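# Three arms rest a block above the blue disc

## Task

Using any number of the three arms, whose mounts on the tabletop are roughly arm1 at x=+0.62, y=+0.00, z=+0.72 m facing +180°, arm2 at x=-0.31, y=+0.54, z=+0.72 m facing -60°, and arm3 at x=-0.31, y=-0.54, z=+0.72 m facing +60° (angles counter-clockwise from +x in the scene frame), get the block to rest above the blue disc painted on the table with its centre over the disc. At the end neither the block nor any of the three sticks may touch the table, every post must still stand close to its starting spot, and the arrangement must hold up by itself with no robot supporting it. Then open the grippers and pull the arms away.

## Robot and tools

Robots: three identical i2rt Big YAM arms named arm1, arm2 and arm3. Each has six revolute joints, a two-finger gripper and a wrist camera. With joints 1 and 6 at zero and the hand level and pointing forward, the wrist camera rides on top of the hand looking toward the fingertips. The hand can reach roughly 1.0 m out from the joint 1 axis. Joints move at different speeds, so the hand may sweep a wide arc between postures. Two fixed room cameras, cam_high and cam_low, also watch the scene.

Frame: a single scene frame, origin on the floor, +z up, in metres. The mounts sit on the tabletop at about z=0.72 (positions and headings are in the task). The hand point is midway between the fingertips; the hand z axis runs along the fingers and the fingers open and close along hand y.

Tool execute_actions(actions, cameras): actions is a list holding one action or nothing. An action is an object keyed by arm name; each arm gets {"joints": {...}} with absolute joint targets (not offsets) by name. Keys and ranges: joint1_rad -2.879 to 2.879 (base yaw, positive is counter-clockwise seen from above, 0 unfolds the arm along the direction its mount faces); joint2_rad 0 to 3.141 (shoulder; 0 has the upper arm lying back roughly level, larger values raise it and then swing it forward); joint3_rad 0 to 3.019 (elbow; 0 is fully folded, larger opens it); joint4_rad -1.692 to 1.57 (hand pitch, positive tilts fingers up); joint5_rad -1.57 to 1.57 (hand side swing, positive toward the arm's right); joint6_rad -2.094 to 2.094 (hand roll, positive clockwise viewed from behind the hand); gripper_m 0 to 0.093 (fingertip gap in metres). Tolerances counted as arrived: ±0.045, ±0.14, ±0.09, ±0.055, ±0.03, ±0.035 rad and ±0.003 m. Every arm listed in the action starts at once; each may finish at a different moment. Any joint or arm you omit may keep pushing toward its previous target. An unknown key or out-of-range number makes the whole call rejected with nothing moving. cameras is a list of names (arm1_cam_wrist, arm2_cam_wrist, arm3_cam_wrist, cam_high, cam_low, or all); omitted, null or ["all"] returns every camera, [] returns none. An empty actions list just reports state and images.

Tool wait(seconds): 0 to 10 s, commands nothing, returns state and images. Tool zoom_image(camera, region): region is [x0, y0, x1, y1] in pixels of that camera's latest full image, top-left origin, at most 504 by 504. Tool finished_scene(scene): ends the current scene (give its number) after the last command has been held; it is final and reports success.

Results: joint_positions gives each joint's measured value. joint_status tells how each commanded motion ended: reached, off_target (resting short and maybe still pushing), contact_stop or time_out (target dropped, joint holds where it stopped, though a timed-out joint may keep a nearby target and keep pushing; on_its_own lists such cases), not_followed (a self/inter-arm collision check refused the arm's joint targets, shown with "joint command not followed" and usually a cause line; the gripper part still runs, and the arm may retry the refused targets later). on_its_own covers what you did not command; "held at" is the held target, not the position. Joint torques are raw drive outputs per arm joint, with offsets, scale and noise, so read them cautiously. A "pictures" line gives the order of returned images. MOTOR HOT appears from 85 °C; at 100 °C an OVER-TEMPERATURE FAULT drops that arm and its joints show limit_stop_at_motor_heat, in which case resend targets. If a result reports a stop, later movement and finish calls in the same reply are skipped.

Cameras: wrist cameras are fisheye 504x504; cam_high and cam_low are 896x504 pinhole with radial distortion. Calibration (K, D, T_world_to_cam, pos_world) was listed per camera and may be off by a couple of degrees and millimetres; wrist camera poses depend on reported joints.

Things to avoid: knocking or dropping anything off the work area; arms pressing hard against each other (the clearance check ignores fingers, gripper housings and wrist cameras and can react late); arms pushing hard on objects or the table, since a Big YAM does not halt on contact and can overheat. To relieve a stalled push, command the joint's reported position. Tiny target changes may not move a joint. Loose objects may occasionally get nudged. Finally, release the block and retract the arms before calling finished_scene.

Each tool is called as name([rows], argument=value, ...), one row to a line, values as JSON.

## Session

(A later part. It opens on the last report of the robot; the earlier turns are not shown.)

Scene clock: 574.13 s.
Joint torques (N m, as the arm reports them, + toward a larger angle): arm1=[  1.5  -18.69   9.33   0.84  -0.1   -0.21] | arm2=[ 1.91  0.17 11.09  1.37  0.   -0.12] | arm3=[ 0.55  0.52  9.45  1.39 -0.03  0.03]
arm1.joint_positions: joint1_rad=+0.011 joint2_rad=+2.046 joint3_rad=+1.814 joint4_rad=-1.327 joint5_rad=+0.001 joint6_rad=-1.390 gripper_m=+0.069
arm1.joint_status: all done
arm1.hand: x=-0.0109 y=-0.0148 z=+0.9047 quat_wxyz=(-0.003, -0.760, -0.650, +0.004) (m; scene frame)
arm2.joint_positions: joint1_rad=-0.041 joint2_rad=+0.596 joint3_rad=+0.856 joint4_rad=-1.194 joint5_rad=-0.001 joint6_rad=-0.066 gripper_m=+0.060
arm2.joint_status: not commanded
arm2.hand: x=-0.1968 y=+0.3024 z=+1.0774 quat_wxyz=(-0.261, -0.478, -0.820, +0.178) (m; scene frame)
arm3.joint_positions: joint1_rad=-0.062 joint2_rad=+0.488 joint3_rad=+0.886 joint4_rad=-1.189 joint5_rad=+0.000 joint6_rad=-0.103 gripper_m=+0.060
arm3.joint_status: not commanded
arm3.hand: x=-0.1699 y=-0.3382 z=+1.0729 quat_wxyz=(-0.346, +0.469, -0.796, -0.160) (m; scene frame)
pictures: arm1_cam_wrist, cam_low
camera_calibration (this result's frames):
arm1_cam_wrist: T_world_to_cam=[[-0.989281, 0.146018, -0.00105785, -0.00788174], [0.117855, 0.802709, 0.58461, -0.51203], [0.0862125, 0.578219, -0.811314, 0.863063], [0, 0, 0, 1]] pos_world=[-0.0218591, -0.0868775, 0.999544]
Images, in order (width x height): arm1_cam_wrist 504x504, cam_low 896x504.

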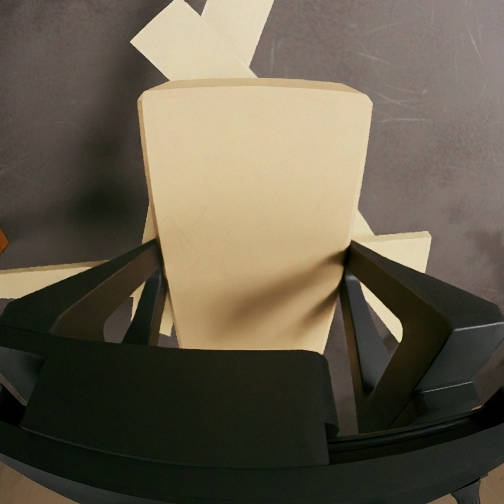

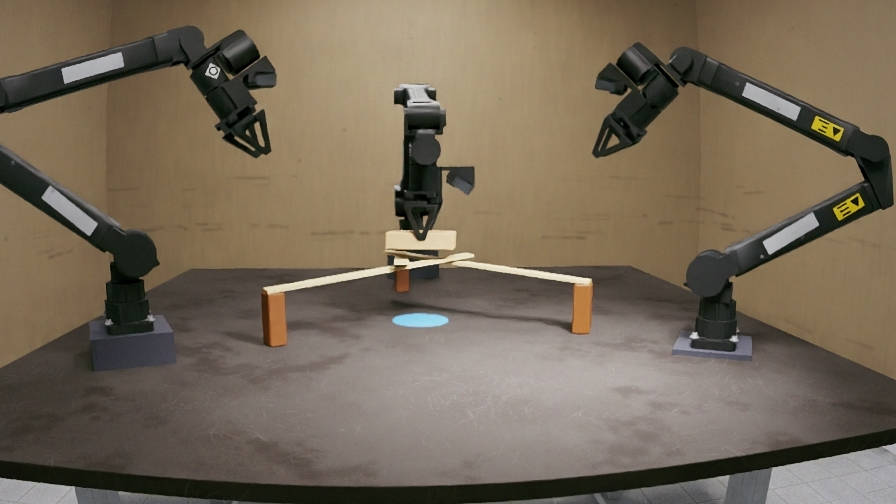

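execute_actions([
  {"arm1":{"joints":{"joint3_rad":1.795,"joint4_rad":-1.285}}},
], cameras=["cam_low"])

zoom_image(camera="cam_low", region=[350, 200, 500, 340])

Scene clock: 583.20 s.
Joint torques (N m, as the arm reports them, + toward a larger angle): arm1=[  1.36 -18.58   9.07   0.71  -0.14  -0.21] | arm2=[ 1.7   0.21 11.09  1.38  0.01 -0.12] | arm3=[ 0.59  0.46  9.44  1.39 -0.02  0.03]
arm1.joint_positions: joint1_rad=+0.011 joint2_rad=+2.048 joint3_rad=+1.778 joint4_rad=-1.296 joint5_rad=+0.001 joint6_rad=-1.390 gripper_m=+0.069
arm1.joint_status: all done
arm1.hand: x=-0.0059 y=-0.0148 z=+0.8904 quat_wxyz=(-0.005, -0.759, -0.650, +0.002) (m; scene frame)
arm2.joint_positions: joint1_rad=-0.041 joint2_rad=+0.596 joint3_rad=+0.856 joint4_rad=-1.194 joint5_rad=-0.001 joint6_rad=-0.066 gripper_m=+0.060
arm2.joint_status: not commanded
arm2.hand: x=-0.1968 y=+0.3024 z=+1.0774 quat_wxyz=(-0.261, -0.478, -0.820, +0.178) (m; scene frame)
arm3.joint_positions: joint1_rad=-0.062 joint2_rad=+0.488 joint3_rad=+0.886 joint4_rad=-1.189 joint5_rad=+0.000 joint6_rad=-0.103 gripper_m=+0.060
arm3.joint_status: not commanded
arm3.hand: x=-0.1699 y=-0.3382 z=+1.0729 quat_wxyz=(-0.346, +0.469, -0.796, -0.160) (m; scene frame)
pictures: cam_low
Images, in order (width x height): cam_low 896x504.

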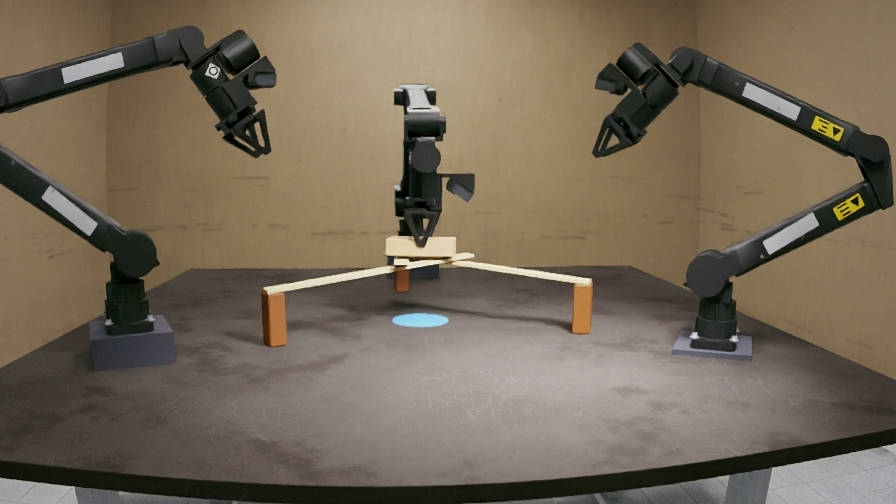

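Region (350, 200, 500, 340) of cam_low's 896x504 image, scaled by 3.360, with more detail than that image has; it fills the top 470 rows of this view, and the rest is white.

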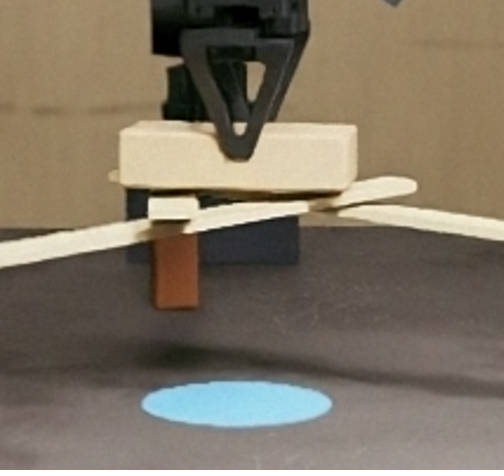

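execute_actions([
  {"arm1":{"joints":{"gripper_m":0.093}}},
], cameras=[])

execute_actions([
  {"arm1":{"joints":{"joint2_rad":1.3}}},
], cameras=["cam_low","cam_high"])

zoom_image(camera="cam_high", region=[360, 160, 540, 300])

Scene clock: 589.07 s.
Joint torques (N m, as the arm reports them, + toward a larger angle): arm1=[  1.42 -17.98   9.1    0.71  -0.13  -0.22] | arm2=[ 1.87  0.04 11.07  1.36 -0.01 -0.12] | arm3=[ 0.61  0.61  9.46  1.41 -0.02  0.03]
arm1.joint_positions: joint1_rad=+0.011 joint2_rad=+2.048 joint3_rad=+1.778 joint4_rad=-1.296 joint5_rad=+0.001 joint6_rad=-1.391 gripper_m=+0.093
arm1.joint_status: all done
arm1.hand: x=-0.0059 y=-0.0148 z=+0.8904 quat_wxyz=(-0.005, -0.759, -0.651, +0.002) (m; scene frame)
arm2.joint_positions: joint1_rad=-0.041 joint2_rad=+0.596 joint3_rad=+0.856 joint4_rad=-1.194 joint5_rad=-0.001 joint6_rad=-0.066 gripper_m=+0.060
arm2.joint_status: not commanded
arm2.hand: x=-0.1968 y=+0.3024 z=+1.0774 quat_wxyz=(-0.261, -0.478, -0.820, +0.178) (m; scene frame)
arm3.joint_positions: joint1_rad=-0.062 joint2_rad=+0.488 joint3_rad=+0.886 joint4_rad=-1.189 joint5_rad=+0.000 joint6_rad=-0.103 gripper_m=+0.060
arm3.joint_status: not commanded
arm3.hand: x=-0.1699 y=-0.3382 z=+1.0729 quat_wxyz=(-0.346, +0.469, -0.796, -0.160) (m; scene frame)
pictures: none
No camera images: the call's "cameras" was empty. Leave "cameras" out to get every camera's image.

Scene clock: 590.87 s.
Joint torques (N m, as the arm reports them, + toward a larger angle): arm1=[  1.07 -10.25   9.26   1.82  -0.11  -0.15] | arm2=[ 2.05  0.07 11.08  1.44  0.   -0.11] | arm3=[ 0.72  0.6   9.45  1.41 -0.02  0.04]
arm1.joint_positions: joint1_rad=+0.011 joint2_rad=+1.313 joint3_rad=+1.780 joint4_rad=-1.292 joint5_rad=+0.001 joint6_rad=-1.391 gripper_m=+0.093
arm1.joint_status: all done
arm1.hand: x=+0.1163 y=-0.0069 z=+1.3085 quat_wxyz=(+0.223, -0.710, -0.605, +0.282) (m; scene frame)
arm2.joint_positions: joint1_rad=-0.041 joint2_rad=+0.596 joint3_rad=+0.856 joint4_rad=-1.194 joint5_rad=-0.001 joint6_rad=-0.066 gripper_m=+0.060
arm2.joint_status: not commanded
arm2.hand: x=-0.1968 y=+0.3024 z=+1.0774 quat_wxyz=(-0.261, -0.478, -0.820, +0.178) (m; scene frame)
arm3.joint_positions: joint1_rad=-0.062 joint2_rad=+0.488 joint3_rad=+0.886 joint4_rad=-1.189 joint5_rad=+0.000 joint6_rad=-0.103 gripper_m=+0.060
arm3.joint_status: not commanded
arm3.hand: x=-0.1699 y=-0.3382 z=+1.0729 quat_wxyz=(-0.346, +0.469, -0.796, -0.160) (m; scene frame)
pictures: cam_high, cam_low
Images, in order (width x height): cam_high 896x504, cam_low 896x504.

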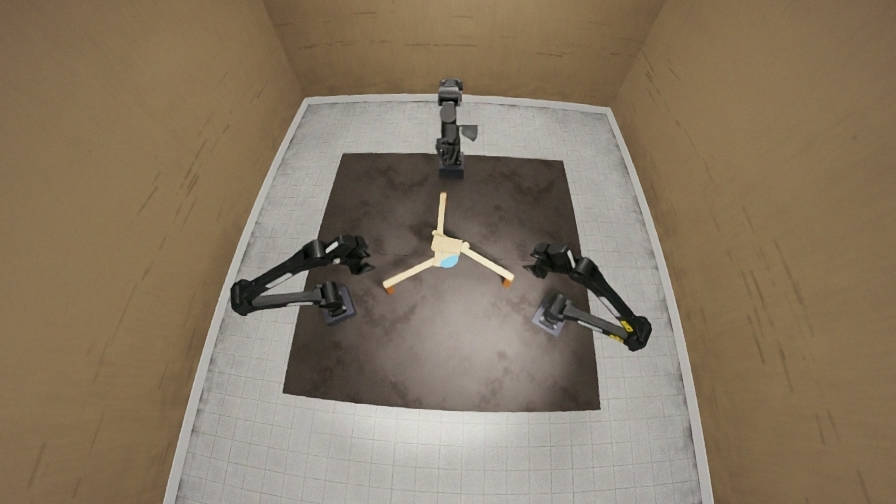

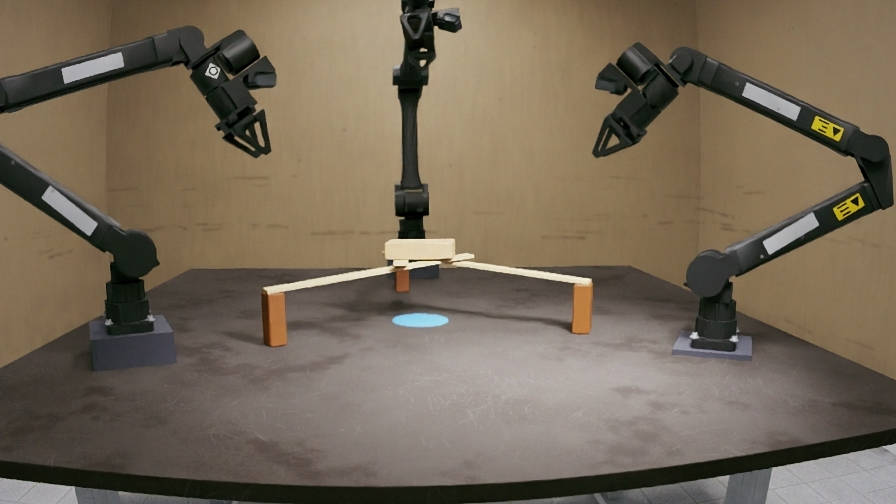

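Region (360, 160, 540, 300) of cam_high's 896x504 image, scaled by 2.800, with more detail than that image has.

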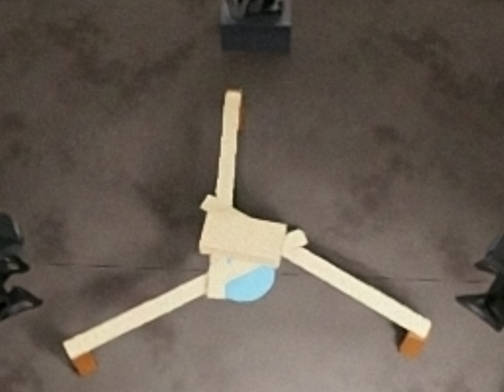

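finished_scene(scene=1)

The scene is finished: the task was done.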